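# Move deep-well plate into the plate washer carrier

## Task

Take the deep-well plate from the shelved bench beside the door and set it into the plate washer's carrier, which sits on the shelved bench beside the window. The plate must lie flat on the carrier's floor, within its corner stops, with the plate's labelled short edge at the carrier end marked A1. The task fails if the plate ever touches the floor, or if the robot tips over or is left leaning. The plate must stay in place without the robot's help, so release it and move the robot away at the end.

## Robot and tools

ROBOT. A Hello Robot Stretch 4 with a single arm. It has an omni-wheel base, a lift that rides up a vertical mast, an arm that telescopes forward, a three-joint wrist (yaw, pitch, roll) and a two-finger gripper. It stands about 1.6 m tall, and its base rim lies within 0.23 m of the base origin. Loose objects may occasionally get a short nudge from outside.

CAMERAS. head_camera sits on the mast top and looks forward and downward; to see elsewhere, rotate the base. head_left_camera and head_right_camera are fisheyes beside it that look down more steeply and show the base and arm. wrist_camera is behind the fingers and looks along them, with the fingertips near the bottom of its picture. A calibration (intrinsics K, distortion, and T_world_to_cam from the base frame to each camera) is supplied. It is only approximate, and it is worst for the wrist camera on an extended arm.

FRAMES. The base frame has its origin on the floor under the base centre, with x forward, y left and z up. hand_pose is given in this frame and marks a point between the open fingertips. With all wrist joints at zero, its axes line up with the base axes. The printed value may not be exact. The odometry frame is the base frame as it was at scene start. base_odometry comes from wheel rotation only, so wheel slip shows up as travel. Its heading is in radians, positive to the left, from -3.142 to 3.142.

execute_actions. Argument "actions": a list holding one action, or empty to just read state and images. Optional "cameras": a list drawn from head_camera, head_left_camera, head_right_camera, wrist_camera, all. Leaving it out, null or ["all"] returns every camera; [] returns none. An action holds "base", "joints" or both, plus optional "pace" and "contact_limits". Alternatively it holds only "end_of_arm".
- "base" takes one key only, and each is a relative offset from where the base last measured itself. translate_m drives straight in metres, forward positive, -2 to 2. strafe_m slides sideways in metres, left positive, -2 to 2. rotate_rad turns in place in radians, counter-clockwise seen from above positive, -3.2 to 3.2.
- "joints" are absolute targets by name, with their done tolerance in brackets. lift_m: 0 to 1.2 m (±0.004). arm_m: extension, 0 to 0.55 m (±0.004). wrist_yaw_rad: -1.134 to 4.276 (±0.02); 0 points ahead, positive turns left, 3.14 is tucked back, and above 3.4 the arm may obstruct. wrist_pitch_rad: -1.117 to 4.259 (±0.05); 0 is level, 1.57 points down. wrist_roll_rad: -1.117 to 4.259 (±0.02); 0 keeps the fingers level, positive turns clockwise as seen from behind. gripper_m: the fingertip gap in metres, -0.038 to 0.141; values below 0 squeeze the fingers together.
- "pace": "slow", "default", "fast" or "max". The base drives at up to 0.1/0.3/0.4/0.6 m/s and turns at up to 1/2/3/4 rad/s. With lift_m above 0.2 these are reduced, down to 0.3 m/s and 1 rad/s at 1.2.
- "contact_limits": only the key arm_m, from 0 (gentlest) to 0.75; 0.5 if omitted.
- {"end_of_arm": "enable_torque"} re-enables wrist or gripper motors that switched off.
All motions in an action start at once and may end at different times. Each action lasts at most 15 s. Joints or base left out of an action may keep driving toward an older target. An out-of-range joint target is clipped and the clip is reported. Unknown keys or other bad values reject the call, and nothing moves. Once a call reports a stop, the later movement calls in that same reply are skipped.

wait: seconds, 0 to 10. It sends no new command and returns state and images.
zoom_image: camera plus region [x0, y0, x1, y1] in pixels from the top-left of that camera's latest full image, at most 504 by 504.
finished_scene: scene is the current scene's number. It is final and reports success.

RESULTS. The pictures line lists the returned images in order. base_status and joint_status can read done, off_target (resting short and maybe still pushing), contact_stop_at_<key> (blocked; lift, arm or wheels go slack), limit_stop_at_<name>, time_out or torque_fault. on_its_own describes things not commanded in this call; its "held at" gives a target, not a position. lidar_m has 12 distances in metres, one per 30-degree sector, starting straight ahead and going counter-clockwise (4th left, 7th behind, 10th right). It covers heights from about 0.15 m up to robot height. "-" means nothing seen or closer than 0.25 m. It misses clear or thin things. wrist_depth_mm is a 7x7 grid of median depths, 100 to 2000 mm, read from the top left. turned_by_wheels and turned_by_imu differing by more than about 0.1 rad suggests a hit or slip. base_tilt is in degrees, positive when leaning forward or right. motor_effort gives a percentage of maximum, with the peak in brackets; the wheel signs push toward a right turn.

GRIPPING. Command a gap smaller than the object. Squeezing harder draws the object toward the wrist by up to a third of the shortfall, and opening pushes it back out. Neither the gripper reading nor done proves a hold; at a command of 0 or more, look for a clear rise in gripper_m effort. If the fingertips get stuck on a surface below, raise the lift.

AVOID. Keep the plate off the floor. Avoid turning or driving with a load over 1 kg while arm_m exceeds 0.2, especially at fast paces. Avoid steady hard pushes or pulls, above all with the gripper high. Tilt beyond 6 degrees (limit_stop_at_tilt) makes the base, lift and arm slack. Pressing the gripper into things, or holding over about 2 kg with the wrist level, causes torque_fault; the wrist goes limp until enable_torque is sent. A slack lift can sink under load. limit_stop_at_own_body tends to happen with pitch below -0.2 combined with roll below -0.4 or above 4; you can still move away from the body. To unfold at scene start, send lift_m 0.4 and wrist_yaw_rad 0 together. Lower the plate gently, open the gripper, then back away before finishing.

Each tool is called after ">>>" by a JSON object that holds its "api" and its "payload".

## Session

>>> {"api": "execute_actions", "payload": {"actions": []}}

Scene clock: 0.00 s.
base_odometry: x=+0.000 y=+0.000 heading=+0.000 (m, m, rad; odometry frame)
turned_by_wheels: +0.000 (rad since the last result)
turned_by_imu: +0.000 (rad since the last result)
base_tilt: forward=-1.1 right=+1.2 (deg)
lidar_m: 1.73 1.71 1.88 1.34 1.32 1.94 0.91 0.91 0.99 1.49 1.81 2.00
base_status: not commanded
joint_positions: lift_m=+0.169 arm_m=-0.001 wrist_yaw_rad=+3.061 wrist_pitch_rad=-0.006 wrist_roll_rad=+0.002 gripper_m=+0.057
joint_status: not commanded
motor_effort: lift_m=+19 arm_m=-1 wrist_yaw_rad=+2 wrist_pitch_rad=-7 wrist_roll_rad=-2 gripper_m=-3 wheel_0=+0 wheel_1=+0 wheel_2=+0 (%)
hand_pose: x=-0.1101 y=+0.1104 z=+0.3492 quat_wxyz=(+0.040, +0.003, +0.001, +0.999) (m; base frame)
wrist_depth_mm: - 145 1708 1921 - - 1921 / - 144 1708 1921 - - 1808 / - 132 250 1921 - - 1229 / 109 142 278 1863 - - 1756 / 140 931 1661 1863 - - 1708 / 891 976 1025 1537 217 1464 1182 / 891 946 866 161 866 917 946
pictures: head_camera, head_left_camera, head_right_camera, wrist_camera
camera_calibration (this result's frames):
wrist_camera: T_world_to_cam=[[0.0635275, 0.997956, 0.00697015, -0.102124], [-0.0357548, 0.00925573, -0.999318, 0.416194], [-0.997339, 0.063235, 0.0362697, 0.0923126], [0, 0, 0, 1]] pos_world=[0.113436, 0.092226, 0.413274]
Images, in order (width x height): head_camera 420x560, head_left_camera 420x672, head_right_camera 420x672, wrist_camera 616x392.

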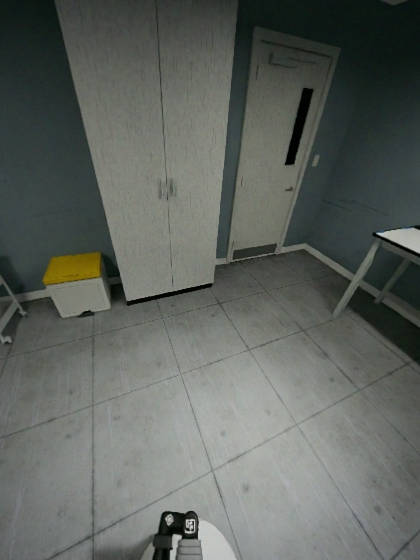

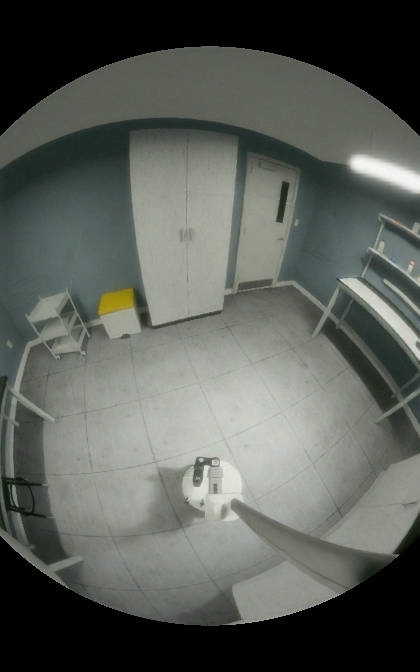

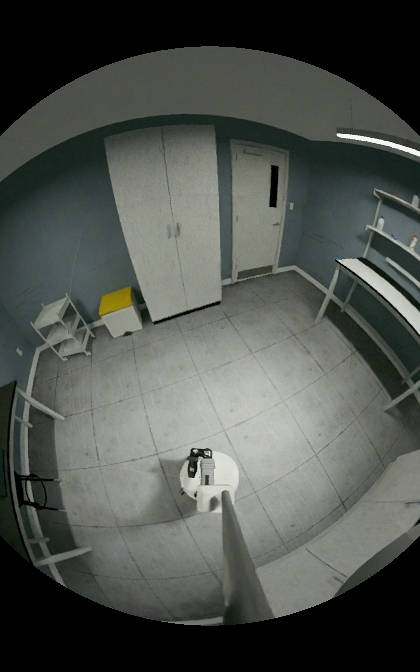

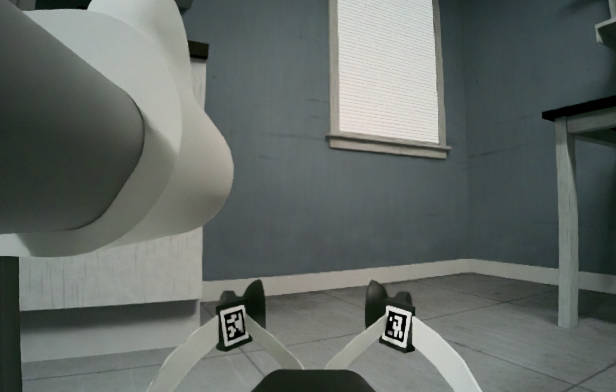

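Benches may be taller. Door bench normal ≈ -1.28.

>>> {"api": "execute_actions", "payload": {"actions": [{"base":{"rotate_rad":-1.3},"joints":{"lift_m":1.15,"wrist_yaw_rad":0,"wrist_pitch_rad":0.6,"gripper_m":0.14},"pace":"fast"}], "cameras": []}}

>>> {"api": "execute_actions", "payload": {"actions": [{"base":{"translate_m":1.05}}]}}

Scene clock: 5.73 s.
base_odometry: x=+0.000 y=+0.000 heading=-1.300 (m, m, rad; odometry frame)
turned_by_wheels: -1.300 (rad since the last result)
turned_by_imu: -1.288 (rad since the last result)
base_tilt: forward=-1.0 right=+1.1 (deg)
lidar_m: 1.81 1.85 1.89 1.73 1.79 1.45 1.36 1.36 1.65 0.90 0.94 1.17
base_status: done
joint_positions: lift_m=+1.150 arm_m=-0.001 wrist_yaw_rad=+0.000 wrist_pitch_rad=+0.602 wrist_roll_rad=+0.002 gripper_m=+0.140
joint_status: all done
motor_effort: lift_m=+22(31) arm_m=-1(1) wrist_yaw_rad=+0(4) wrist_pitch_rad=-5(2) wrist_roll_rad=-1(1) gripper_m=-2(4) wheel_0=+2(7) wheel_1=+1(10) wheel_2=+1(8) (%)
hand_pose: x=+0.4082 y=-0.0874 z=+1.1646 quat_wxyz=(+0.955, +0.001, +0.296, +0.000) (m; base frame)
wrist_depth_mm: - - - - - - 1708 / 1661 1618 1708 1618 - - 1576 / - - - - - 1366 1098 / - - - - - 1397 991 / - - - - 1921 1430 1008 / 1618 1576 1576 1618 1618 218 1042 / 1430 1366 1397 153 1366 1366 1078
pictures: none
No camera images: the call's "cameras" was empty. Leave "cameras" out to get every camera's image.

Scene clock: 10.70 s.
base_odometry: x=+0.281 y=-1.012 heading=-1.300 (m, m, rad; odometry frame)
turned_by_wheels: +0.000 (rad since the last result)
turned_by_imu: +0.000 (rad since the last result)
base_tilt: forward=-1.2 right=+1.1 (deg)
lidar_m: 0.76 0.78 1.04 1.87 1.89 2.42 3.06 1.29 0.85 0.77 0.78 0.82
base_status: done
joint_positions: lift_m=+1.150 arm_m=-0.001 wrist_yaw_rad=+0.000 wrist_pitch_rad=+0.602 wrist_roll_rad=+0.002 gripper_m=+0.140
joint_status: not commanded
motor_effort: lift_m=+21(23) arm_m=-1(1) wrist_yaw_rad=+1(1) wrist_pitch_rad=-8(5) wrist_roll_rad=-1(1) gripper_m=-1(0) wheel_0=+0(6) wheel_1=+0(4) wheel_2=-1(9) (%)
hand_pose: x=+0.4082 y=-0.0874 z=+1.1646 quat_wxyz=(+0.955, +0.001, +0.296, +0.000) (m; base frame)
wrist_depth_mm: 1138 1182 1205 1229 1255 1308 1336 / 1229 1255 1281 1308 1397 1397 1464 / 1078 1060 1025 1025 1464 1537 1499 / 788 788 778 788 854 1708 1576 / 691 723 750 1661 1756 1863 1618 / 1576 1618 1576 1618 1576 218 1537 / 1430 1397 1430 153 1366 1397 1397
pictures: head_camera, head_left_camera, head_right_camera, wrist_camera
camera_calibration (this result's frames):
wrist_camera: T_world_to_cam=[[0.0181449, -0.999827, -0.00405842, -0.0865816], [-0.540768, -0.00639956, -0.841148, 1.27201], [0.840976, 0.0174572, -0.54079, 0.509895], [0, 0, 0, 1]] pos_world=[0.260625, -0.0873276, 1.34535]
Images, in order (width x height): head_camera 420x560, head_left_camera 420x672, head_right_camera 420x672, wrist_camera 616x392.

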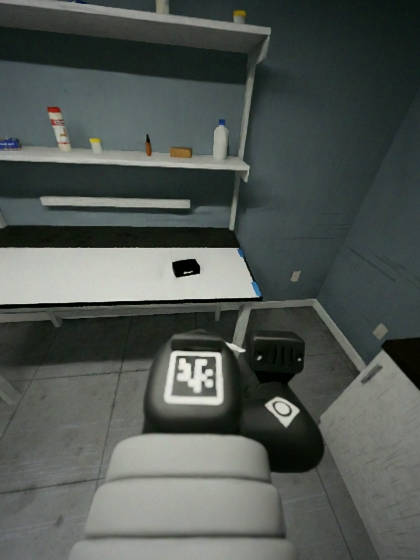

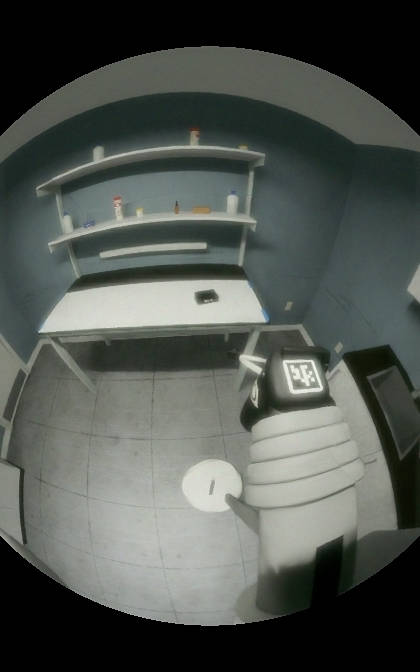

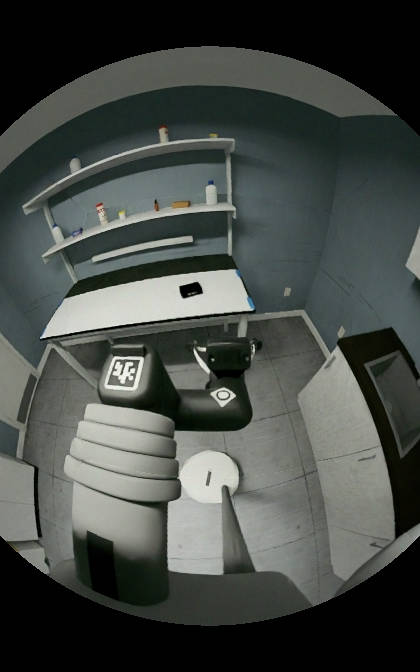

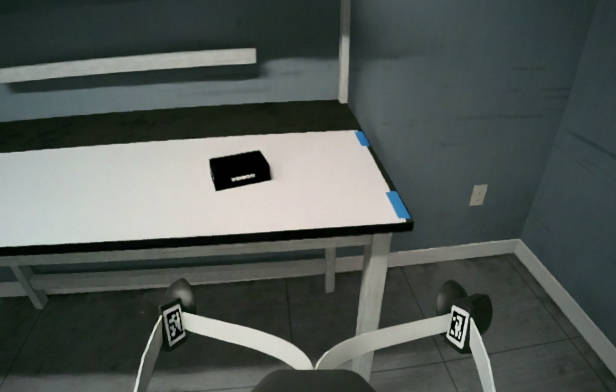

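>>> {"api": "execute_actions", "payload": {"actions": [{"base":{"translate_m":0.37},"joints":{"lift_m":1.06,"wrist_yaw_rad":1.98,"arm_m":0.48}}], "cameras": []}}

>>> {"api": "execute_actions", "payload": {"actions": [{"base":{"strafe_m":-0.25},"joints":{"lift_m":1.03,"arm_m":0.515}}], "cameras": ["head_camera","wrist_camera"]}}

Scene clock: 21.70 s.
base_odometry: x=+0.380 y=-1.368 heading=-1.300 (m, m, rad; odometry frame)
turned_by_wheels: +0.000 (rad since the last result)
turned_by_imu: +0.000 (rad since the last result)
base_tilt: forward=-1.0 right=+1.1 (deg)
lidar_m: 0.40 0.41 0.54 1.22 1.99 2.54 3.41 1.20 0.78 0.73 0.72 0.44
base_status: done
joint_positions: lift_m=+1.060 arm_m=+0.479 wrist_yaw_rad=+1.980 wrist_pitch_rad=+0.602 wrist_roll_rad=+0.002 gripper_m=+0.140
joint_status: all done
motor_effort: lift_m=+15(19) arm_m=+6(5) wrist_yaw_rad=+3(7) wrist_pitch_rad=-8(7) wrist_roll_rad=-2(1) gripper_m=+0(3) wheel_0=+0(6) wheel_1=-1(4) wheel_2=+2(11) (%)
hand_pose: x=+0.6356 y=+0.2530 z=+1.0752 quat_wxyz=(+0.524, -0.247, +0.164, +0.798) (m; base frame)
wrist_depth_mm: - - - - - 1921 1430 / - - - - - - 1336 / - - - 820 809 798 809 / - - - 615 615 609 609 / 1863 1863 500 500 492 488 484 / 1576 1464 404 415 413 218 404 / 1336 353 355 153 349 343 353
pictures: none
No camera images: the call's "cameras" was empty. Leave "cameras" out to get every camera's image.

Scene clock: 23.83 s.
base_odometry: x=+0.140 y=-1.435 heading=-1.300 (m, m, rad; odometry frame)
turned_by_wheels: +0.000 (rad since the last result)
turned_by_imu: -0.001 (rad since the last result)
base_tilt: forward=-1.1 right=+1.0 (deg)
lidar_m: 0.42 0.45 0.57 1.28 2.21 2.80 3.49 0.84 0.52 0.47 0.49 1.35
base_status: done
joint_positions: lift_m=+1.030 arm_m=+0.514 wrist_yaw_rad=+1.980 wrist_pitch_rad=+0.602 wrist_roll_rad=+0.002 gripper_m=+0.140
joint_status: all done
motor_effort: lift_m=+14(19) arm_m=+6(7) wrist_yaw_rad=+2(2) wrist_pitch_rad=-6(7) wrist_roll_rad=-2(2) gripper_m=-1(1) wheel_0=-1(8) wheel_1=+2(6) wheel_2=+1(1) (%)
hand_pose: x=+0.6705 y=+0.2530 z=+1.0452 quat_wxyz=(+0.524, -0.247, +0.164, +0.798) (m; base frame)
wrist_depth_mm: - - - - - - 1430 / - - - - 1078 1078 1098 / - - - 741 732 741 732 / - - 591 559 559 554 549 / 1756 1808 455 392 452 442 442 / 1499 366 366 330 375 218 366 / 1255 320 322 153 320 314 320
pictures: head_camera, wrist_camera
camera_calibration (this result's frames):
wrist_camera: T_world_to_cam=[[0.910138, 0.414286, -0.00405758, -0.707324], [0.220925, -0.493585, -0.841169, 0.928145], [-0.350488, 0.764684, -0.540756, 0.828588], [0, 0, 0, 1]] pos_world=[0.729121, 0.117545, 1.22592]
Images, in order (width x height): head_camera 420x560, wrist_camera 616x392.

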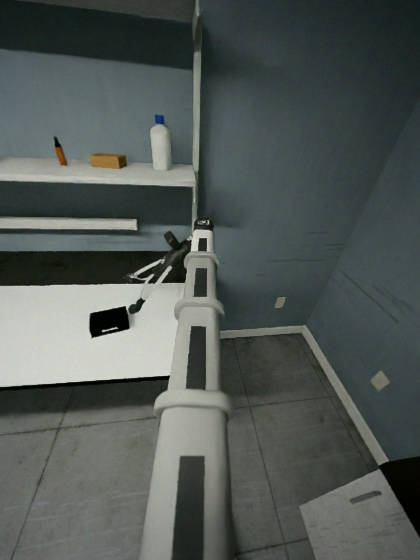

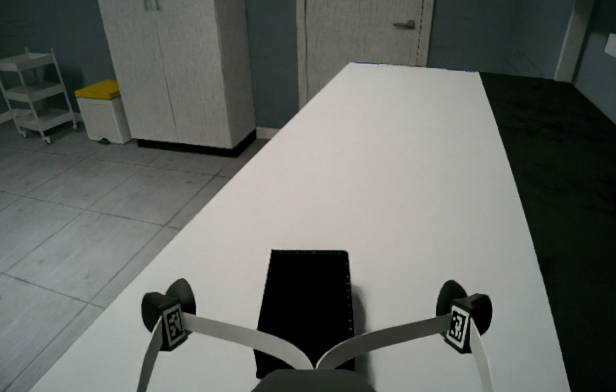

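>>> {"api": "execute_actions", "payload": {"actions": [{"base":{"strafe_m":0.073},"joints":{"lift_m":0.98,"arm_m":0.474}}], "cameras": []}}

>>> {"api": "execute_actions", "payload": {"actions": [{"joints":{"lift_m":0.937}}], "cameras": ["wrist_camera"]}}

>>> {"api": "execute_actions", "payload": {"actions": [{"joints":{"gripper_m":0.03}}], "cameras": []}}

>>> {"api": "execute_actions", "payload": {"actions": [{"joints":{"lift_m":1.1}}], "cameras": ["wrist_camera"]}}

Scene clock: 29.73 s.
base_odometry: x=+0.210 y=-1.416 heading=-1.299 (m, m, rad; odometry frame)
turned_by_wheels: +0.000 (rad since the last result)
turned_by_imu: -0.001 (rad since the last result)
base_tilt: forward=-1.0 right=+1.1 (deg)
lidar_m: 0.42 0.44 0.56 1.23 2.16 2.73 3.51 0.94 0.60 0.54 0.55 1.34
base_status: done
joint_positions: lift_m=+0.980 arm_m=+0.475 wrist_yaw_rad=+1.980 wrist_pitch_rad=+0.602 wrist_roll_rad=+0.002 gripper_m=+0.140
joint_status: all done
motor_effort: lift_m=+15(9) arm_m=-6(6) wrist_yaw_rad=+1(2) wrist_pitch_rad=-5(7) wrist_roll_rad=-2(1) gripper_m=+1(1) wheel_0=+1(8) wheel_1=+0(8) wheel_2=+0(2) (%)
hand_pose: x=+0.6315 y=+0.2530 z=+0.9952 quat_wxyz=(+0.524, -0.247, +0.164, +0.798) (m; base frame)
wrist_depth_mm: - - - - - - 1537 / - - - - 904 917 917 / - - - 615 615 609 609 / - - 473 466 466 466 459 / 1756 1661 379 379 375 370 366 / 1430 304 307 271 304 218 306 / 279 268 270 153 260 262 267
pictures: none
No camera images: the call's "cameras" was empty. Leave "cameras" out to get every camera's image.

Scene clock: 30.77 s.
base_odometry: x=+0.210 y=-1.416 heading=-1.299 (m, m, rad; odometry frame)
turned_by_wheels: +0.000 (rad since the last result)
turned_by_imu: +0.000 (rad since the last result)
base_tilt: forward=-1.0 right=+1.0 (deg)
lidar_m: 0.42 0.45 0.57 1.23 2.15 2.73 3.53 0.95 0.60 0.55 0.56 1.33
base_status: not commanded
joint_positions: lift_m=+0.937 arm_m=+0.475 wrist_yaw_rad=+1.980 wrist_pitch_rad=+0.602 wrist_roll_rad=+0.002 gripper_m=+0.140
joint_status: all done
motor_effort: lift_m=+15(16) arm_m=-6(6) wrist_yaw_rad=+2(2) wrist_pitch_rad=-5(3) wrist_roll_rad=-2(2) gripper_m=+0(1) wheel_0=+1(1) wheel_1=+0(0) wheel_2=+0(0) (%)
hand_pose: x=+0.6315 y=+0.2530 z=+0.9522 quat_wxyz=(+0.524, -0.247, +0.164, +0.798) (m; base frame)
wrist_depth_mm: - - - - - - 1499 / - - - 831 750 759 768 / - - - 512 512 504 508 / - - 392 392 384 384 382 / 1661 317 315 253 300 307 304 / 262 253 218 218 224 218 253 / 228 223 217 153 206 217 -
pictures: wrist_camera
camera_calibration (this result's frames):
wrist_camera: T_world_to_cam=[[0.910113, 0.414341, -0.00405768, -0.67222], [0.220955, -0.493572, -0.841169, 0.858508], [-0.350533, 0.764662, -0.540757, 0.764672], [0, 0, 0, 1]] pos_world=[0.690147, 0.117548, 1.13292]
Images, in order (width x height): wrist_camera 616x392.

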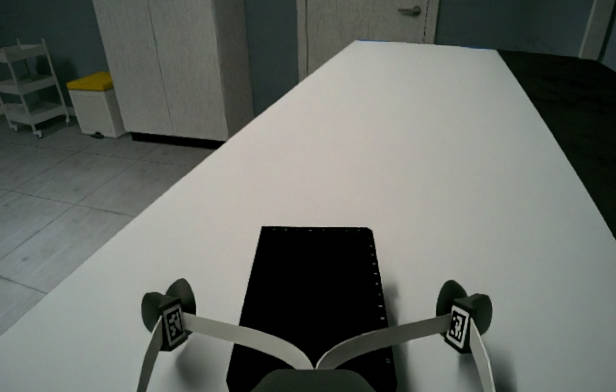

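Scene clock: 32.87 s.
base_odometry: x=+0.210 y=-1.416 heading=-1.299 (m, m, rad; odometry frame)
turned_by_wheels: +0.000 (rad since the last result)
turned_by_imu: +0.000 (rad since the last result)
base_tilt: forward=-1.2 right=+1.0 (deg)
lidar_m: 0.42 0.42 0.56 1.25 2.13 2.73 3.51 0.96 0.61 0.53 0.55 1.34
base_status: not commanded
joint_positions: lift_m=+0.937 arm_m=+0.475 wrist_yaw_rad=+1.980 wrist_pitch_rad=+0.602 wrist_roll_rad=+0.002 gripper_m=+0.031
joint_status: all done
motor_effort: lift_m=+15(14) arm_m=-6(6) wrist_yaw_rad=+2(1) wrist_pitch_rad=-7(9) wrist_roll_rad=-2(2) gripper_m=-25(27) wheel_0=+1(1) wheel_1=+0(0) wheel_2=+0(0) (%)
hand_pose: x=+0.6315 y=+0.2529 z=+0.9521 quat_wxyz=(+0.524, -0.247, +0.164, +0.798) (m; base frame)
wrist_depth_mm: - - - - - - 1499 / - - - 842 741 750 768 / - - - 508 508 504 504 / - - 389 389 384 382 379 / 1661 315 314 248 300 307 306 / 260 262 199 204 202 256 253 / 228 216 183 177 176 191 -
pictures: none
No camera images: the call's "cameras" was empty. Leave "cameras" out to get every camera's image.

Scene clock: 34.63 s.
base_odometry: x=+0.210 y=-1.416 heading=-1.299 (m, m, rad; odometry frame)
turned_by_wheels: +0.000 (rad since the last result)
turned_by_imu: +0.000 (rad since the last result)
base_tilt: forward=-1.0 right=+1.1 (deg)
lidar_m: 0.42 0.41 0.57 1.25 2.13 2.73 3.51 0.95 0.63 0.55 0.57 1.32
base_status: not commanded
joint_positions: lift_m=+1.100 arm_m=+0.475 wrist_yaw_rad=+1.980 wrist_pitch_rad=+0.603 wrist_roll_rad=+0.002 gripper_m=+0.031
joint_status: all done
motor_effort: lift_m=+23(25) arm_m=-6(6) wrist_yaw_rad=+2(1) wrist_pitch_rad=-7(7) wrist_roll_rad=-2(1) gripper_m=-25(26) wheel_0=+1(1) wheel_1=+0(0) wheel_2=+1(0) (%)
hand_pose: x=+0.6315 y=+0.2528 z=+1.1144 quat_wxyz=(+0.524, -0.247, +0.164, +0.798) (m; base frame)
wrist_depth_mm: - - - - - - 1537 / - - - - - - 1336 / - - - - 891 891 891 / - - - 691 683 676 668 / 1863 1863 1756 248 530 544 539 / 1576 1576 199 204 202 455 449 / 1397 384 179 178 176 272 394
pictures: wrist_camera
camera_calibration (this result's frames):
wrist_camera: T_world_to_cam=[[0.910097, 0.414376, -0.00407003, -0.671531], [0.221209, -0.4941, -0.840792, 0.994382], [-0.350415, 0.764302, -0.541343, 0.853105], [0, 0, 0, 1]] pos_world=[0.690133, 0.117561, 1.29516]
Images, in order (width x height): wrist_camera 616x392.

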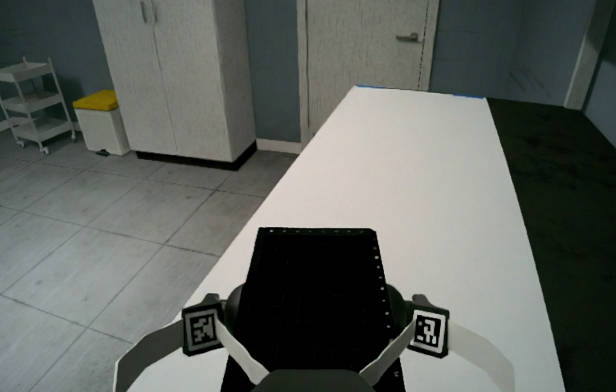

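>>> {"api": "execute_actions", "payload": {"actions": [{"base":{"translate_m":-0.5},"joints":{"arm_m":0.0,"lift_m":1.14}}], "cameras": []}}

>>> {"api": "execute_actions", "payload": {"actions": [{"base":{"rotate_rad":3.2},"joints":{"wrist_yaw_rad":0}}], "cameras": []}}

>>> {"api": "execute_actions", "payload": {"actions": [{"base":{"translate_m":1.3}}], "cameras": ["head_camera","wrist_camera"]}}

Scene clock: 42.97 s.
base_odometry: x=+0.076 y=-0.934 heading=-1.300 (m, m, rad; odometry frame)
turned_by_wheels: +0.000 (rad since the last result)
turned_by_imu: -0.002 (rad since the last result)
base_tilt: forward=-1.1 right=+1.0 (deg)
lidar_m: 0.91 0.93 1.21 2.02 2.03 2.46 2.87 1.02 0.68 0.61 0.62 0.80
base_status: done
joint_positions: lift_m=+1.140 arm_m=+0.001 wrist_yaw_rad=+1.980 wrist_pitch_rad=+0.603 wrist_roll_rad=+0.002 gripper_m=+0.031
joint_status: all done
motor_effort: lift_m=+22(27) arm_m=-6(5) wrist_yaw_rad=+1(2) wrist_pitch_rad=-8(7) wrist_roll_rad=-1(1) gripper_m=-26(23) wheel_0=-1(5) wheel_1=+0(9) wheel_2=-2(9) (%)
hand_pose: x=+0.1575 y=+0.2528 z=+1.1544 quat_wxyz=(+0.524, -0.247, +0.164, +0.798) (m; base frame)
wrist_depth_mm: - - - 1808 - - 1808 / - - - - - - - / - - - - - - - / - - - - - - - / - - - 248 1863 1921 1921 / 1618 1618 198 204 201 1618 1576 / 1464 1336 179 177 176 750 1397
pictures: none
No camera images: the call's "cameras" was empty. Leave "cameras" out to get every camera's image.

Scene clock: 46.97 s.
base_odometry: x=+0.076 y=-0.934 heading=+1.900 (m, m, rad; odometry frame)
turned_by_wheels: +3.200 (rad since the last result)
turned_by_imu: +3.168 (rad since the last result)
base_tilt: forward=-1.0 right=+1.0 (deg)
lidar_m: 2.21 0.96 0.66 0.62 0.62 0.85 0.92 0.97 1.29 2.01 2.03 2.38
base_status: done
joint_positions: lift_m=+1.140 arm_m=+0.001 wrist_yaw_rad=+0.000 wrist_pitch_rad=+0.603 wrist_roll_rad=+0.002 gripper_m=+0.031
joint_status: all done
motor_effort: lift_m=+22(22) arm_m=-5(6) wrist_yaw_rad=+1(5) wrist_pitch_rad=-10(11) wrist_roll_rad=-2(2) gripper_m=-25(26) wheel_0=-3(5) wheel_1=-1(5) wheel_2=-2(5) (%)
hand_pose: x=+0.4096 y=-0.0874 z=+1.1544 quat_wxyz=(+0.955, +0.001, +0.297, +0.000) (m; base frame)
wrist_depth_mm: - - - - - - - / - - - - - - - / - - - - - - - / - - - - - - - / 1098 1921 1983 248 1921 1921 1921 / 1060 1618 198 204 201 1618 1576 / 1042 1308 183 178 176 741 1397
pictures: none
No camera images: the call's "cameras" was empty. Leave "cameras" out to get every camera's image.

Scene clock: 52.80 s.
base_odometry: x=-0.344 y=+0.296 heading=+1.900 (m, m, rad; odometry frame)
turned_by_wheels: +0.000 (rad since the last result)
turned_by_imu: +0.001 (rad since the last result)
base_tilt: forward=-1.1 right=+1.0 (deg)
lidar_m: 0.90 0.94 1.42 0.80 0.72 0.96 2.95 2.33 2.05 1.96 1.41 0.97
base_status: done
joint_positions: lift_m=+1.140 arm_m=+0.001 wrist_yaw_rad=+0.000 wrist_pitch_rad=+0.603 wrist_roll_rad=+0.002 gripper_m=+0.031
joint_status: not commanded
motor_effort: lift_m=+22(22) arm_m=-6(6) wrist_yaw_rad=+1(1) wrist_pitch_rad=-6(10) wrist_roll_rad=-1(2) gripper_m=-23(27) wheel_0=+0(5) wheel_1=+1(1) wheel_2=+2(11) (%)
hand_pose: x=+0.4096 y=-0.0874 z=+1.1544 quat_wxyz=(+0.955, +0.001, +0.297, +0.000) (m; base frame)
wrist_depth_mm: 1281 1281 1336 1336 1336 1366 1397 / 1366 1366 1397 1366 1042 1430 1499 / 1499 1499 1366 1205 1025 1336 1464 / 1618 1576 1042 991 904 991 1008 / 1756 917 917 248 917 1808 1808 / 1618 1576 198 204 201 1576 1576 / 1397 1366 178 178 176 750 1366
pictures: head_camera, wrist_camera
camera_calibration (this result's frames):
wrist_camera: T_world_to_cam=[[0.0182322, -0.999825, -0.00407475, -0.0866437], [-0.541431, -0.00644691, -0.84072, 1.26391], [0.840547, 0.0175344, -0.541454, 0.504106], [0, 0, 0, 1]] pos_world=[0.262175, -0.0873195, 1.33519]
Images, in order (width x height): head_camera 420x560, wrist_camera 616x392.

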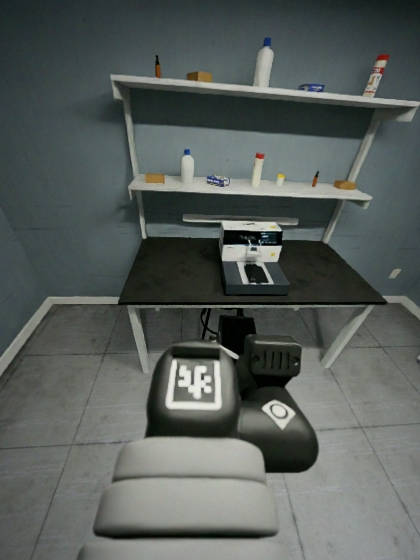

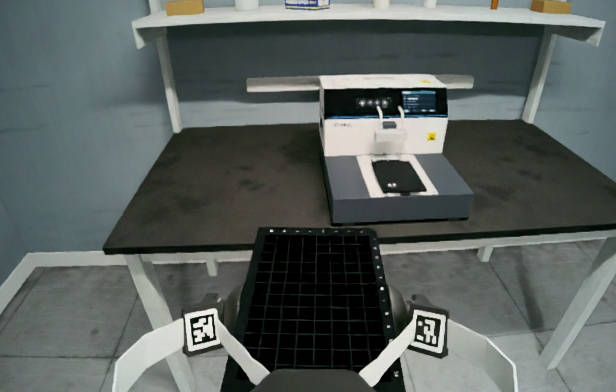

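>>> {"api": "execute_actions", "payload": {"actions": [{"base":{"strafe_m":-0.07},"joints":{"wrist_yaw_rad":2.1,"lift_m":1.0}}], "cameras": []}}

>>> {"api": "execute_actions", "payload": {"actions": [{"base":{"translate_m":0.47},"joints":{"arm_m":0.47,"lift_m":0.9}}]}}

Scene clock: 66.23 s.
base_odometry: x=-0.278 y=+0.319 heading=+1.900 (m, m, rad; odometry frame)
turned_by_wheels: +0.000 (rad since the last result)
turned_by_imu: -0.001 (rad since the last result)
base_tilt: forward=-1.1 right=+1.0 (deg)
lidar_m: 0.90 0.94 1.49 0.79 0.81 1.04 2.28 2.34 1.97 1.90 1.43 0.98
base_status: done
joint_positions: lift_m=+1.000 arm_m=+0.001 wrist_yaw_rad=+2.100 wrist_pitch_rad=+0.603 wrist_roll_rad=+0.002 gripper_m=+0.031
joint_status: all done
motor_effort: lift_m=+15(21) arm_m=-5(5) wrist_yaw_rad=+3(7) wrist_pitch_rad=-7(9) wrist_roll_rad=-1(1) gripper_m=-23(24) wheel_0=+0(7) wheel_1=+1(6) wheel_2=+1(4) (%)
hand_pose: x=+0.1274 y=+0.2493 z=+1.0150 quat_wxyz=(+0.476, -0.257, +0.149, +0.828) (m; base frame)
wrist_depth_mm: - 1661 1366 1008 1205 1098 1008 / 1255 1118 946 904 1255 1160 1078 / 1397 1182 991 904 1336 1255 1118 / 1661 1336 1098 991 1499 1336 1205 / 1756 1661 1229 248 1576 1464 1308 / 1464 1464 198 204 201 1430 1366 / 1281 1205 179 178 176 676 1229
pictures: none
No camera images: the call's "cameras" was empty. Leave "cameras" out to get every camera's image.

Scene clock: 69.27 s.
base_odometry: x=-0.430 y=+0.764 heading=+1.901 (m, m, rad; odometry frame)
turned_by_wheels: +0.000 (rad since the last result)
turned_by_imu: +0.000 (rad since the last result)
base_tilt: forward=-1.0 right=+1.0 (deg)
lidar_m: 0.46 0.46 0.62 1.41 1.02 1.11 3.41 2.88 1.99 1.72 0.69 0.48
base_status: done
joint_positions: lift_m=+0.900 arm_m=+0.469 wrist_yaw_rad=+2.100 wrist_pitch_rad=+0.603 wrist_roll_rad=+0.002 gripper_m=+0.031
joint_status: all done
motor_effort: lift_m=+15(18) arm_m=+6(6) wrist_yaw_rad=+2(3) wrist_pitch_rad=-9(7) wrist_roll_rad=-2(2) gripper_m=-26(24) wheel_0=+2(6) wheel_1=+0(9) wheel_2=+1(10) (%)
hand_pose: x=+0.5954 y=+0.2493 z=+0.9149 quat_wxyz=(+0.476, -0.257, +0.149, +0.828) (m; base frame)
wrist_depth_mm: 1281 1366 1618 1397 1229 1118 1042 / 1308 1397 1708 1537 1366 1182 1098 / 1537 1499 1863 1618 1464 1281 1182 / 1808 1576 1921 1808 1576 1397 1255 / 1618 1618 1618 248 466 1464 1336 / 1308 1336 199 204 201 397 394 / 1182 1118 183 177 176 249 343
pictures: head_camera, head_left_camera, head_right_camera, wrist_camera
camera_calibration (this result's frames):
wrist_camera: T_world_to_cam=[[0.85407, 0.520142, -0.00408118, -0.631007], [0.278741, -0.464288, -0.840679, 0.79116], [-0.439167, 0.716861, -0.541519, 0.800063], [0, 0, 0, 1]] pos_world=[0.669757, 0.122005, 1.09578]
Images, in order (width x height): head_camera 420x560, head_left_camera 420x672, head_right_camera 420x672, wrist_camera 616x392.

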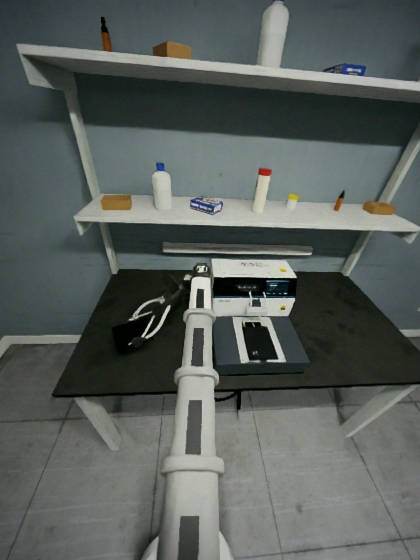

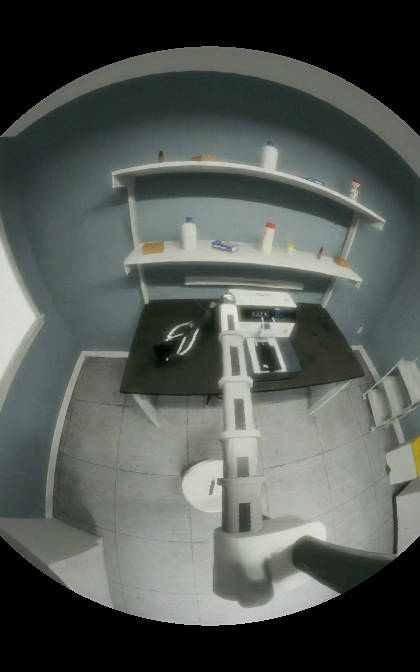

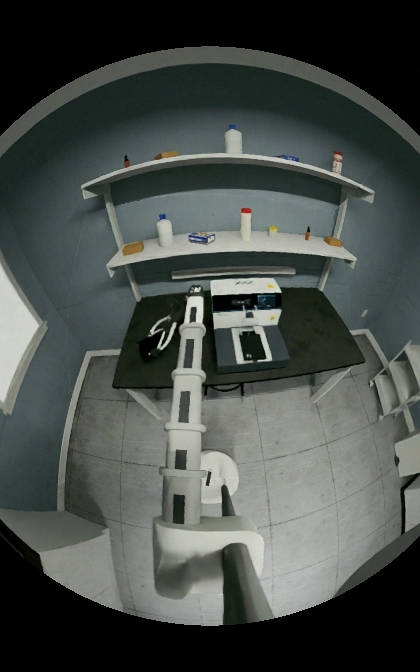

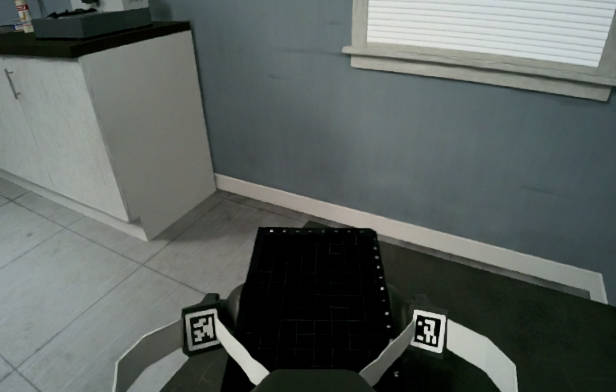

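>>> {"api": "execute_actions", "payload": {"actions": [{"base":{"strafe_m":0.04},"joints":{"lift_m":0.82}}], "cameras": ["head_camera"]}}

>>> {"api": "execute_actions", "payload": {"actions": [{"joints":{"lift_m":0.79},"pace":"slow"}], "cameras": ["wrist_camera"]}}

Scene clock: 74.83 s.
base_odometry: x=-0.468 y=+0.751 heading=+1.901 (m, m, rad; odometry frame)
turned_by_wheels: +0.000 (rad since the last result)
turned_by_imu: -0.001 (rad since the last result)
base_tilt: forward=-1.1 right=+1.0 (deg)
lidar_m: 0.45 0.48 0.60 1.35 1.00 1.04 3.40 2.84 2.01 1.75 0.70 0.47
base_status: done
joint_positions: lift_m=+0.820 arm_m=+0.469 wrist_yaw_rad=+2.100 wrist_pitch_rad=+0.603 wrist_roll_rad=+0.002 gripper_m=+0.031
joint_status: all done
motor_effort: lift_m=+15(15) arm_m=+6(5) wrist_yaw_rad=+2(2) wrist_pitch_rad=-8(7) wrist_roll_rad=-2(1) gripper_m=-23(25) wheel_0=+0(8) wheel_1=+0(7) wheel_2=+0(2) (%)
hand_pose: x=+0.5954 y=+0.2493 z=+0.8350 quat_wxyz=(+0.476, -0.257, +0.149, +0.828) (m; base frame)
wrist_depth_mm: 1160 1366 1537 1366 1229 1098 1008 / 1255 1397 1618 1464 1308 1182 1078 / 1464 1464 1808 1618 1397 1255 1138 / 1708 1576 1863 455 1499 1366 1229 / 1499 1499 1430 248 349 359 1255 / 1255 1229 199 204 202 300 296 / 1098 254 183 178 177 208 260
pictures: head_camera
Images, in order (width x height): head_camera 420x560.

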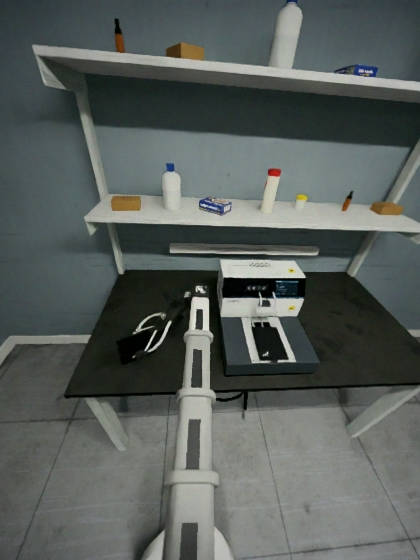

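Scene clock: 75.90 s.
base_odometry: x=-0.468 y=+0.751 heading=+1.901 (m, m, rad; odometry frame)
turned_by_wheels: +0.000 (rad since the last result)
turned_by_imu: +0.000 (rad since the last result)
base_tilt: forward=-1.1 right=+1.1 (deg)
lidar_m: 0.46 0.46 0.61 1.36 1.01 1.03 3.39 2.89 2.02 1.77 0.70 0.48
base_status: not commanded
joint_positions: lift_m=+0.790 arm_m=+0.469 wrist_yaw_rad=+2.100 wrist_pitch_rad=+0.603 wrist_roll_rad=+0.002 gripper_m=+0.031
joint_status: all done
motor_effort: lift_m=+14(15) arm_m=+6(6) wrist_yaw_rad=+2(2) wrist_pitch_rad=-7(9) wrist_roll_rad=+0(2) gripper_m=-24(26) wheel_0=+0(0) wheel_1=+0(0) wheel_2=+0(0) (%)
hand_pose: x=+0.5954 y=+0.2493 z=+0.8050 quat_wxyz=(+0.476, -0.257, +0.149, +0.828) (m; base frame)
wrist_depth_mm: 1182 1336 1537 1366 1229 1098 1008 / 1255 1430 1661 1464 1308 1160 1078 / 1464 1464 1808 1618 1397 1255 1138 / 1756 1576 1808 399 397 1308 1229 / 1464 1464 325 249 307 315 320 / 1205 279 198 204 201 263 260 / 1060 223 183 177 176 193 228
pictures: wrist_camera
camera_calibration (this result's frames):
wrist_camera: T_world_to_cam=[[0.85407, 0.520142, -0.00408044, -0.631461], [0.278726, -0.464262, -0.840698, 0.698758], [-0.439176, 0.716878, -0.541489, 0.740505], [0, 0, 0, 1]] pos_world=[0.669762, 0.122004, 0.985843]
Images, in order (width x height): wrist_camera 616x392.

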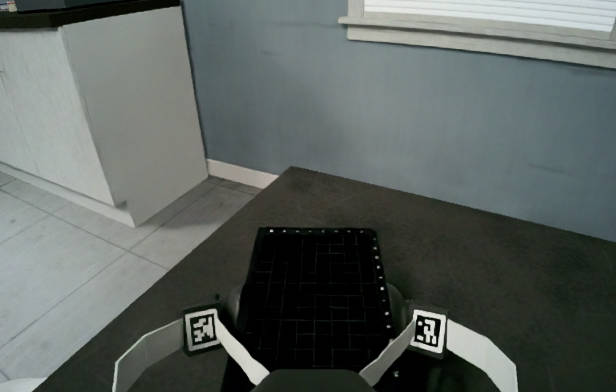

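>>> {"api": "execute_actions", "payload": {"actions": [{"joints":{"lift_m":0.785},"pace":"slow"}], "cameras": []}}

>>> {"api": "execute_actions", "payload": {"actions": [{"joints":{"gripper_m":0.14}}], "cameras": []}}

>>> {"api": "execute_actions", "payload": {"actions": [{"joints":{"lift_m":0.9}}], "cameras": []}}

>>> {"api": "execute_actions", "payload": {"actions": [{"base":{"strafe_m":0.55},"joints":{"arm_m":0.33,"wrist_yaw_rad":-1.04}}], "cameras": ["wrist_camera","head_camera"]}}

Scene clock: 81.57 s.
base_odometry: x=-0.468 y=+0.751 heading=+1.901 (m, m, rad; odometry frame)
turned_by_wheels: +0.000 (rad since the last result)
turned_by_imu: -0.001 (rad since the last result)
base_tilt: forward=-1.1 right=+1.1 (deg)
lidar_m: 0.45 0.45 0.60 1.37 0.99 1.03 3.41 2.88 2.03 1.77 0.68 0.49
base_status: not commanded
joint_positions: lift_m=+0.785 arm_m=+0.469 wrist_yaw_rad=+2.100 wrist_pitch_rad=+0.603 wrist_roll_rad=+0.002 gripper_m=+0.031
joint_status: all done
motor_effort: lift_m=+15(13) arm_m=+6(5) wrist_yaw_rad=+2(2) wrist_pitch_rad=-9(10) wrist_roll_rad=-1(1) gripper_m=-26(23) wheel_0=+0(0) wheel_1=+0(0) wheel_2=+0(0) (%)
hand_pose: x=+0.5954 y=+0.2493 z=+0.8000 quat_wxyz=(+0.476, -0.257, +0.149, +0.828) (m; base frame)
wrist_depth_mm: 1160 1366 1537 1366 1229 1098 1008 / 1255 1397 1618 1464 1308 1182 1078 / 1430 1464 1756 1618 1430 1255 1138 / 1756 1576 1808 389 389 1308 1229 / 1430 1464 317 249 301 309 310 / 1205 265 198 204 201 258 254 / 1025 216 183 177 176 191 -
pictures: none
No camera images: the call's "cameras" was empty. Leave "cameras" out to get every camera's image.

Scene clock: 83.67 s.
base_odometry: x=-0.468 y=+0.751 heading=+1.901 (m, m, rad; odometry frame)
turned_by_wheels: +0.000 (rad since the last result)
turned_by_imu: +0.000 (rad since the last result)
base_tilt: forward=-1.2 right=+1.1 (deg)
lidar_m: 0.43 0.48 0.64 1.38 1.00 1.02 3.40 2.87 2.02 1.76 0.69 0.49
base_status: not commanded
joint_positions: lift_m=+0.785 arm_m=+0.469 wrist_yaw_rad=+2.100 wrist_pitch_rad=+0.602 wrist_roll_rad=+0.002 gripper_m=+0.140
joint_status: all done
motor_effort: lift_m=+15(14) arm_m=+6(5) wrist_yaw_rad=+2(2) wrist_pitch_rad=-8(10) wrist_roll_rad=-2(1) gripper_m=+3(24) wheel_0=+0(0) wheel_1=+1(0) wheel_2=+0(0) (%)
hand_pose: x=+0.5954 y=+0.2494 z=+0.8001 quat_wxyz=(+0.476, -0.257, +0.149, +0.828) (m; base frame)
wrist_depth_mm: 1160 1336 1537 1336 1205 1078 991 / 1255 1397 1661 1464 1308 1182 1060 / 1464 1464 1808 1618 1430 1255 1138 / 1708 1618 1808 392 389 1308 1229 / 1464 1464 317 253 301 310 312 / 1205 254 220 218 230 218 254 / 1008 224 219 153 192 218 -
pictures: none
No camera images: the call's "cameras" was empty. Leave "cameras" out to get every camera's image.

Scene clock: 85.20 s.
base_odometry: x=-0.468 y=+0.751 heading=+1.901 (m, m, rad; odometry frame)
turned_by_wheels: +0.000 (rad since the last result)
turned_by_imu: +0.000 (rad since the last result)
base_tilt: forward=-1.1 right=+1.1 (deg)
lidar_m: 0.43 0.47 0.62 1.37 1.00 1.06 3.41 2.87 2.04 1.76 0.71 0.47
base_status: not commanded
joint_positions: lift_m=+0.900 arm_m=+0.469 wrist_yaw_rad=+2.100 wrist_pitch_rad=+0.602 wrist_roll_rad=+0.002 gripper_m=+0.140
joint_status: all done
motor_effort: lift_m=+23(27) arm_m=+6(6) wrist_yaw_rad=+2(2) wrist_pitch_rad=-6(6) wrist_roll_rad=-3(2) gripper_m=+0(1) wheel_0=+0(0) wheel_1=+0(0) wheel_2=+0(0) (%)
hand_pose: x=+0.5954 y=+0.2494 z=+0.9145 quat_wxyz=(+0.476, -0.257, +0.149, +0.828) (m; base frame)
wrist_depth_mm: 1229 1366 1537 1366 1229 1098 1008 / 1255 1397 1618 1464 1308 1160 1060 / 1430 1499 1808 1576 1430 1255 1160 / 1708 1537 1921 1756 1499 1366 1229 / 1618 1618 1618 488 1576 1430 1308 / 1336 1308 410 407 404 218 1308 / 1182 1138 347 153 342 336 345
pictures: none
No camera images: the call's "cameras" was empty. Leave "cameras" out to get every camera's image.

Scene clock: 88.37 s.
base_odometry: x=-0.989 y=+0.573 heading=+1.901 (m, m, rad; odometry frame)
turned_by_wheels: +0.000 (rad since the last result)
turned_by_imu: +0.000 (rad since the last result)
base_tilt: forward=-1.1 right=+1.0 (deg)
lidar_m: 0.43 1.22 0.86 0.81 0.87 0.67 0.76 2.92 2.58 2.30 0.65 0.46
base_status: done
joint_positions: lift_m=+0.900 arm_m=+0.331 wrist_yaw_rad=-1.040 wrist_pitch_rad=+0.602 wrist_roll_rad=+0.002 gripper_m=+0.140
joint_status: all done
motor_effort: lift_m=+23(23) arm_m=-6(6) wrist_yaw_rad=+0(3) wrist_pitch_rad=-6(4) wrist_roll_rad=-1(1) gripper_m=+2(1) wheel_0=+2(8) wheel_1=-1(12) wheel_2=+1(2) (%)
hand_pose: x=+0.5469 y=-0.2493 z=+0.9145 quat_wxyz=(+0.829, +0.148, +0.257, -0.475) (m; base frame)
wrist_depth_mm: 661 778 866 585 - - - / 640 820 976 621 768 1281 - / 699 798 750 661 615 788 - / 609 603 603 597 597 1808 1921 / 484 488 484 484 484 1537 1576 / 399 392 379 362 404 218 1308 / 353 343 338 153 345 1118 1138
pictures: head_camera, wrist_camera
camera_calibration (this result's frames):
wrist_camera: T_world_to_cam=[[-0.852951, -0.521976, -0.00406691, 0.343585], [-0.279409, 0.46313, -0.841095, 1.1097], [0.440915, -0.716276, -0.540872, 0.296723], [0, 0, 0, 1]] pos_world=[0.472291, -0.122057, 1.09525]
Images, in order (width x height): head_camera 420x560, wrist_camera 616x392.

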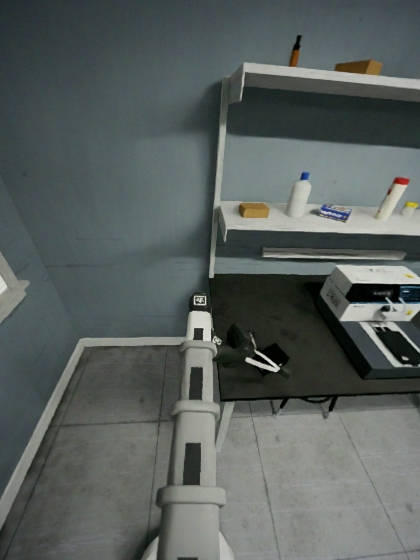

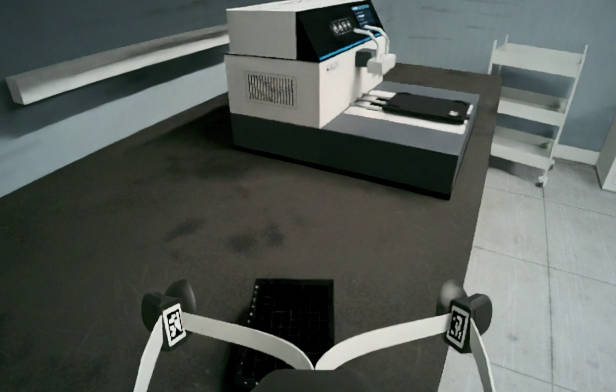

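>>> {"api": "execute_actions", "payload": {"actions": [{"base":{"strafe_m":-0.035},"joints":{"arm_m":0.38,"lift_m":0.84}}], "cameras": ["wrist_camera"]}}

>>> {"api": "execute_actions", "payload": {"actions": [{"joints":{"lift_m":0.783}}], "cameras": ["wrist_camera"]}}

Scene clock: 92.80 s.
base_odometry: x=-0.955 y=+0.584 heading=+1.901 (m, m, rad; odometry frame)
turned_by_wheels: +0.000 (rad since the last result)
turned_by_imu: -0.001 (rad since the last result)
base_tilt: forward=-1.0 right=+1.1 (deg)
lidar_m: 0.42 1.23 0.90 0.85 0.91 0.68 0.86 2.93 2.52 2.28 0.66 0.45
base_status: done
joint_positions: lift_m=+0.840 arm_m=+0.379 wrist_yaw_rad=-1.040 wrist_pitch_rad=+0.602 wrist_roll_rad=+0.002 gripper_m=+0.140
joint_status: all done
motor_effort: lift_m=+15(22) arm_m=+6(5) wrist_yaw_rad=+1(1) wrist_pitch_rad=-7(6) wrist_roll_rad=-1(3) gripper_m=+1(0) wheel_0=+0(8) wheel_1=+3(6) wheel_2=+1(0) (%)
hand_pose: x=+0.5949 y=-0.2493 z=+0.8552 quat_wxyz=(+0.829, +0.148, +0.257, -0.475) (m; base frame)
wrist_depth_mm: 580 715 809 525 640 - - / 640 778 866 564 609 741 - / 627 661 647 597 539 512 - / 500 496 496 492 492 492 1808 / 397 399 399 397 397 392 1499 / 329 320 322 281 329 218 1229 / 287 282 283 153 274 279 1078
pictures: wrist_camera
camera_calibration (this result's frames):
wrist_camera: T_world_to_cam=[[-0.853089, -0.521749, -0.00406656, 0.384343], [-0.279278, 0.463191, -0.841105, 1.07313], [0.44073, -0.716402, -0.540856, 0.243559], [0, 0, 0, 1]] pos_world=[0.520238, -0.122049, 1.03591]
Images, in order (width x height): wrist_camera 616x392.

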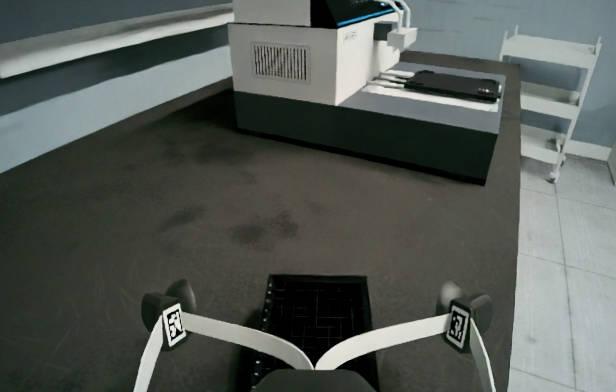

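Scene clock: 93.97 s.
base_odometry: x=-0.955 y=+0.584 heading=+1.901 (m, m, rad; odometry frame)
turned_by_wheels: +0.000 (rad since the last result)
turned_by_imu: +0.000 (rad since the last result)
base_tilt: forward=-1.0 right=+1.1 (deg)
lidar_m: 0.42 1.21 0.90 0.86 0.90 0.69 0.86 2.92 2.53 2.28 0.66 0.46
base_status: not commanded
joint_positions: lift_m=+0.783 arm_m=+0.379 wrist_yaw_rad=-1.040 wrist_pitch_rad=+0.602 wrist_roll_rad=+0.002 gripper_m=+0.140
joint_status: all done
motor_effort: lift_m=+14(14) arm_m=+6(6) wrist_yaw_rad=+1(1) wrist_pitch_rad=-5(3) wrist_roll_rad=-1(1) gripper_m=+0(2) wheel_0=+0(0) wheel_1=+2(2) wheel_2=+1(1) (%)
hand_pose: x=+0.5949 y=-0.2493 z=+0.7982 quat_wxyz=(+0.829, +0.148, +0.257, -0.475) (m; base frame)
wrist_depth_mm: 609 750 878 521 654 - 1921 / 640 723 691 559 508 512 - / 530 521 512 508 508 473 - / 392 389 389 387 384 382 1756 / 312 314 312 252 300 309 1366 / 257 250 218 214 223 218 1138 / 226 220 216 153 187 218 991
pictures: wrist_camera
camera_calibration (this result's frames):
wrist_camera: T_world_to_cam=[[-0.853089, -0.521749, -0.00406652, 0.384113], [-0.279278, 0.463191, -0.841105, 1.02521], [0.44073, -0.716402, -0.540856, 0.212739], [0, 0, 0, 1]] pos_world=[0.52024, -0.122049, 0.978929]
Images, in order (width x height): wrist_camera 616x392.

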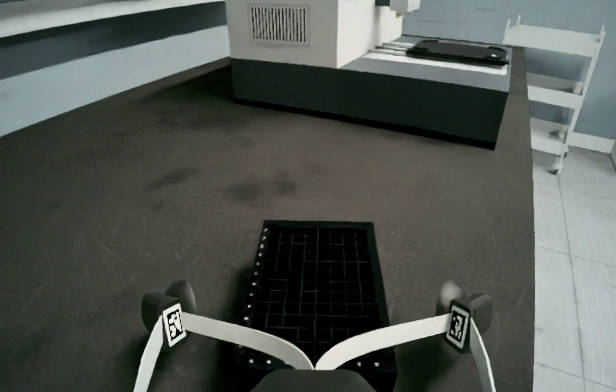

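>>> {"api": "execute_actions", "payload": {"actions": [{"joints":{"gripper_m":0.03}}], "cameras": []}}

>>> {"api": "execute_actions", "payload": {"actions": [{"joints":{"lift_m":0.95}}], "cameras": []}}

>>> {"api": "execute_actions", "payload": {"actions": [{"joints":{"arm_m":0,"wrist_yaw_rad":0},"base":{"translate_m":-0.07}}], "cameras": []}}

>>> {"api": "execute_actions", "payload": {"actions": [{"base":{"strafe_m":-0.685}}], "cameras": ["wrist_camera","head_camera"]}}

Scene clock: 99.47 s.
base_odometry: x=-0.955 y=+0.584 heading=+1.901 (m, m, rad; odometry frame)
turned_by_wheels: +0.000 (rad since the last result)
turned_by_imu: -0.001 (rad since the last result)
base_tilt: forward=-1.1 right=+1.0 (deg)
lidar_m: 0.43 1.23 0.90 0.84 0.90 0.69 0.86 2.91 2.56 2.28 0.65 0.44
base_status: not commanded
joint_positions: lift_m=+0.783 arm_m=+0.379 wrist_yaw_rad=-1.040 wrist_pitch_rad=+0.602 wrist_roll_rad=+0.002 gripper_m=+0.031
joint_status: all done
motor_effort: lift_m=+14(14) arm_m=+6(6) wrist_yaw_rad=+1(1) wrist_pitch_rad=-9(10) wrist_roll_rad=-1(1) gripper_m=-21(27) wheel_0=+0(0) wheel_1=+2(2) wheel_2=+1(1) (%)
hand_pose: x=+0.5948 y=-0.2492 z=+0.7981 quat_wxyz=(+0.829, +0.148, +0.257, -0.475) (m; base frame)
wrist_depth_mm: 615 750 866 525 640 - 1863 / 640 723 683 564 508 508 - / 525 517 508 508 504 473 - / 389 389 387 387 384 382 1756 / 310 310 312 244 298 306 1366 / 257 259 202 208 200 257 1138 / 226 215 183 176 177 191 991
pictures: none
No camera images: the call's "cameras" was empty. Leave "cameras" out to get every camera's image.

Scene clock: 101.23 s.
base_odometry: x=-0.955 y=+0.584 heading=+1.901 (m, m, rad; odometry frame)
turned_by_wheels: +0.000 (rad since the last result)
turned_by_imu: +0.000 (rad since the last result)
base_tilt: forward=-1.2 right=+1.1 (deg)
lidar_m: 0.43 1.25 0.89 0.83 0.90 0.70 0.84 2.92 2.55 2.29 0.67 0.45
base_status: not commanded
joint_positions: lift_m=+0.950 arm_m=+0.379 wrist_yaw_rad=-1.040 wrist_pitch_rad=+0.603 wrist_roll_rad=+0.002 gripper_m=+0.031
joint_status: all done
motor_effort: lift_m=+23(23) arm_m=+6(6) wrist_yaw_rad=+1(2) wrist_pitch_rad=-8(10) wrist_roll_rad=-2(1) gripper_m=-23(24) wheel_0=+0(0) wheel_1=+2(2) wheel_2=+1(1) (%)
hand_pose: x=+0.5948 y=-0.2492 z=+0.9644 quat_wxyz=(+0.829, +0.148, +0.257, -0.475) (m; base frame)
wrist_depth_mm: 621 750 946 676 - - - / 627 741 931 574 707 - - / 640 809 854 621 676 820 - / 668 691 699 661 597 627 - / 559 564 564 245 535 569 1618 / 462 466 202 208 201 496 1366 / 402 384 183 176 178 277 1205
pictures: none
No camera images: the call's "cameras" was empty. Leave "cameras" out to get every camera's image.

Scene clock: 103.47 s.
base_odometry: x=-0.933 y=+0.518 heading=+1.901 (m, m, rad; odometry frame)
turned_by_wheels: +0.000 (rad since the last result)
turned_by_imu: -0.001 (rad since the last result)
base_tilt: forward=-1.2 right=+1.0 (deg)
lidar_m: 0.51 1.29 0.90 0.85 0.83 0.63 0.88 2.83 2.54 2.29 0.78 0.54
base_status: done
joint_positions: lift_m=+0.950 arm_m=+0.001 wrist_yaw_rad=+0.000 wrist_pitch_rad=+0.603 wrist_roll_rad=+0.002 gripper_m=+0.031
joint_status: all done
motor_effort: lift_m=+23(23) arm_m=-6(6) wrist_yaw_rad=+2(7) wrist_pitch_rad=-9(11) wrist_roll_rad=-1(1) gripper_m=-25(25) wheel_0=-1(6) wheel_1=-1(3) wheel_2=-1(8) (%)
hand_pose: x=+0.4096 y=-0.0874 z=+0.9643 quat_wxyz=(+0.955, +0.001, +0.297, +0.000) (m; base frame)
wrist_depth_mm: 904 946 931 960 960 960 976 / 976 991 1008 1042 1042 1042 723 / 1060 1078 1118 960 904 904 723 / 1182 1160 1229 723 683 683 676 / 1255 1336 1308 244 535 549 549 / 1336 1397 202 207 201 459 452 / 1229 1160 183 176 177 306 1205
pictures: none
No camera images: the call's "cameras" was empty. Leave "cameras" out to get every camera's image.

Scene clock: 107.07 s.
base_odometry: x=-0.285 y=+0.740 heading=+1.901 (m, m, rad; odometry frame)
turned_by_wheels: +0.000 (rad since the last result)
turned_by_imu: -0.001 (rad since the last result)
base_tilt: forward=-1.1 right=+1.0 (deg)
lidar_m: 0.52 0.56 0.73 1.55 1.10 1.27 3.33 2.78 1.85 1.62 0.83 0.58
base_status: done
joint_positions: lift_m=+0.950 arm_m=+0.001 wrist_yaw_rad=+0.000 wrist_pitch_rad=+0.603 wrist_roll_rad=+0.002 gripper_m=+0.031
joint_status: not commanded
motor_effort: lift_m=+23(23) arm_m=-6(6) wrist_yaw_rad=+2(2) wrist_pitch_rad=-9(8) wrist_roll_rad=-1(2) gripper_m=-26(25) wheel_0=+1(11) wheel_1=+1(7) wheel_2=+0(1) (%)
hand_pose: x=+0.4096 y=-0.0874 z=+0.9643 quat_wxyz=(+0.955, +0.001, +0.297, +0.000) (m; base frame)
wrist_depth_mm: 946 960 946 788 976 1008 1008 / 1008 1042 585 585 591 1098 1078 / 946 946 634 621 634 904 904 / 707 699 574 517 539 683 676 / 559 559 462 244 462 525 544 / 466 466 199 208 201 477 488 / 1229 1160 183 176 178 654 1205
pictures: head_camera, wrist_camera
camera_calibration (this result's frames):
wrist_camera: T_world_to_cam=[[0.0180269, -0.999829, -0.0040837, -0.0873731], [-0.541525, -0.0063301, -0.840661, 1.10413], [0.840491, 0.0173659, -0.541546, 0.401313], [0, 0, 0, 1]] pos_world=[0.262188, -0.0873381, 1.14517]
Images, in order (width x height): head_camera 420x560, wrist_camera 616x392.

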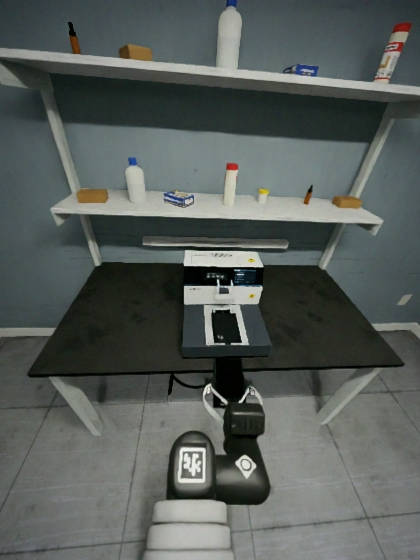

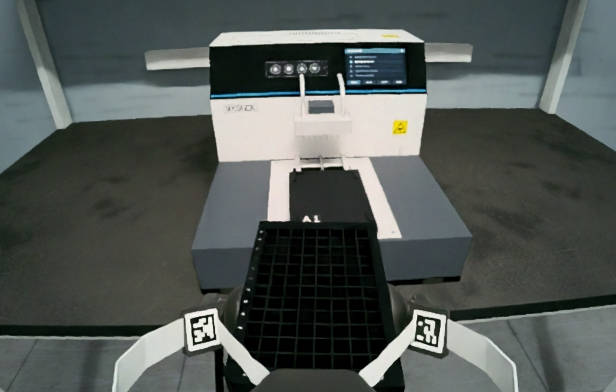

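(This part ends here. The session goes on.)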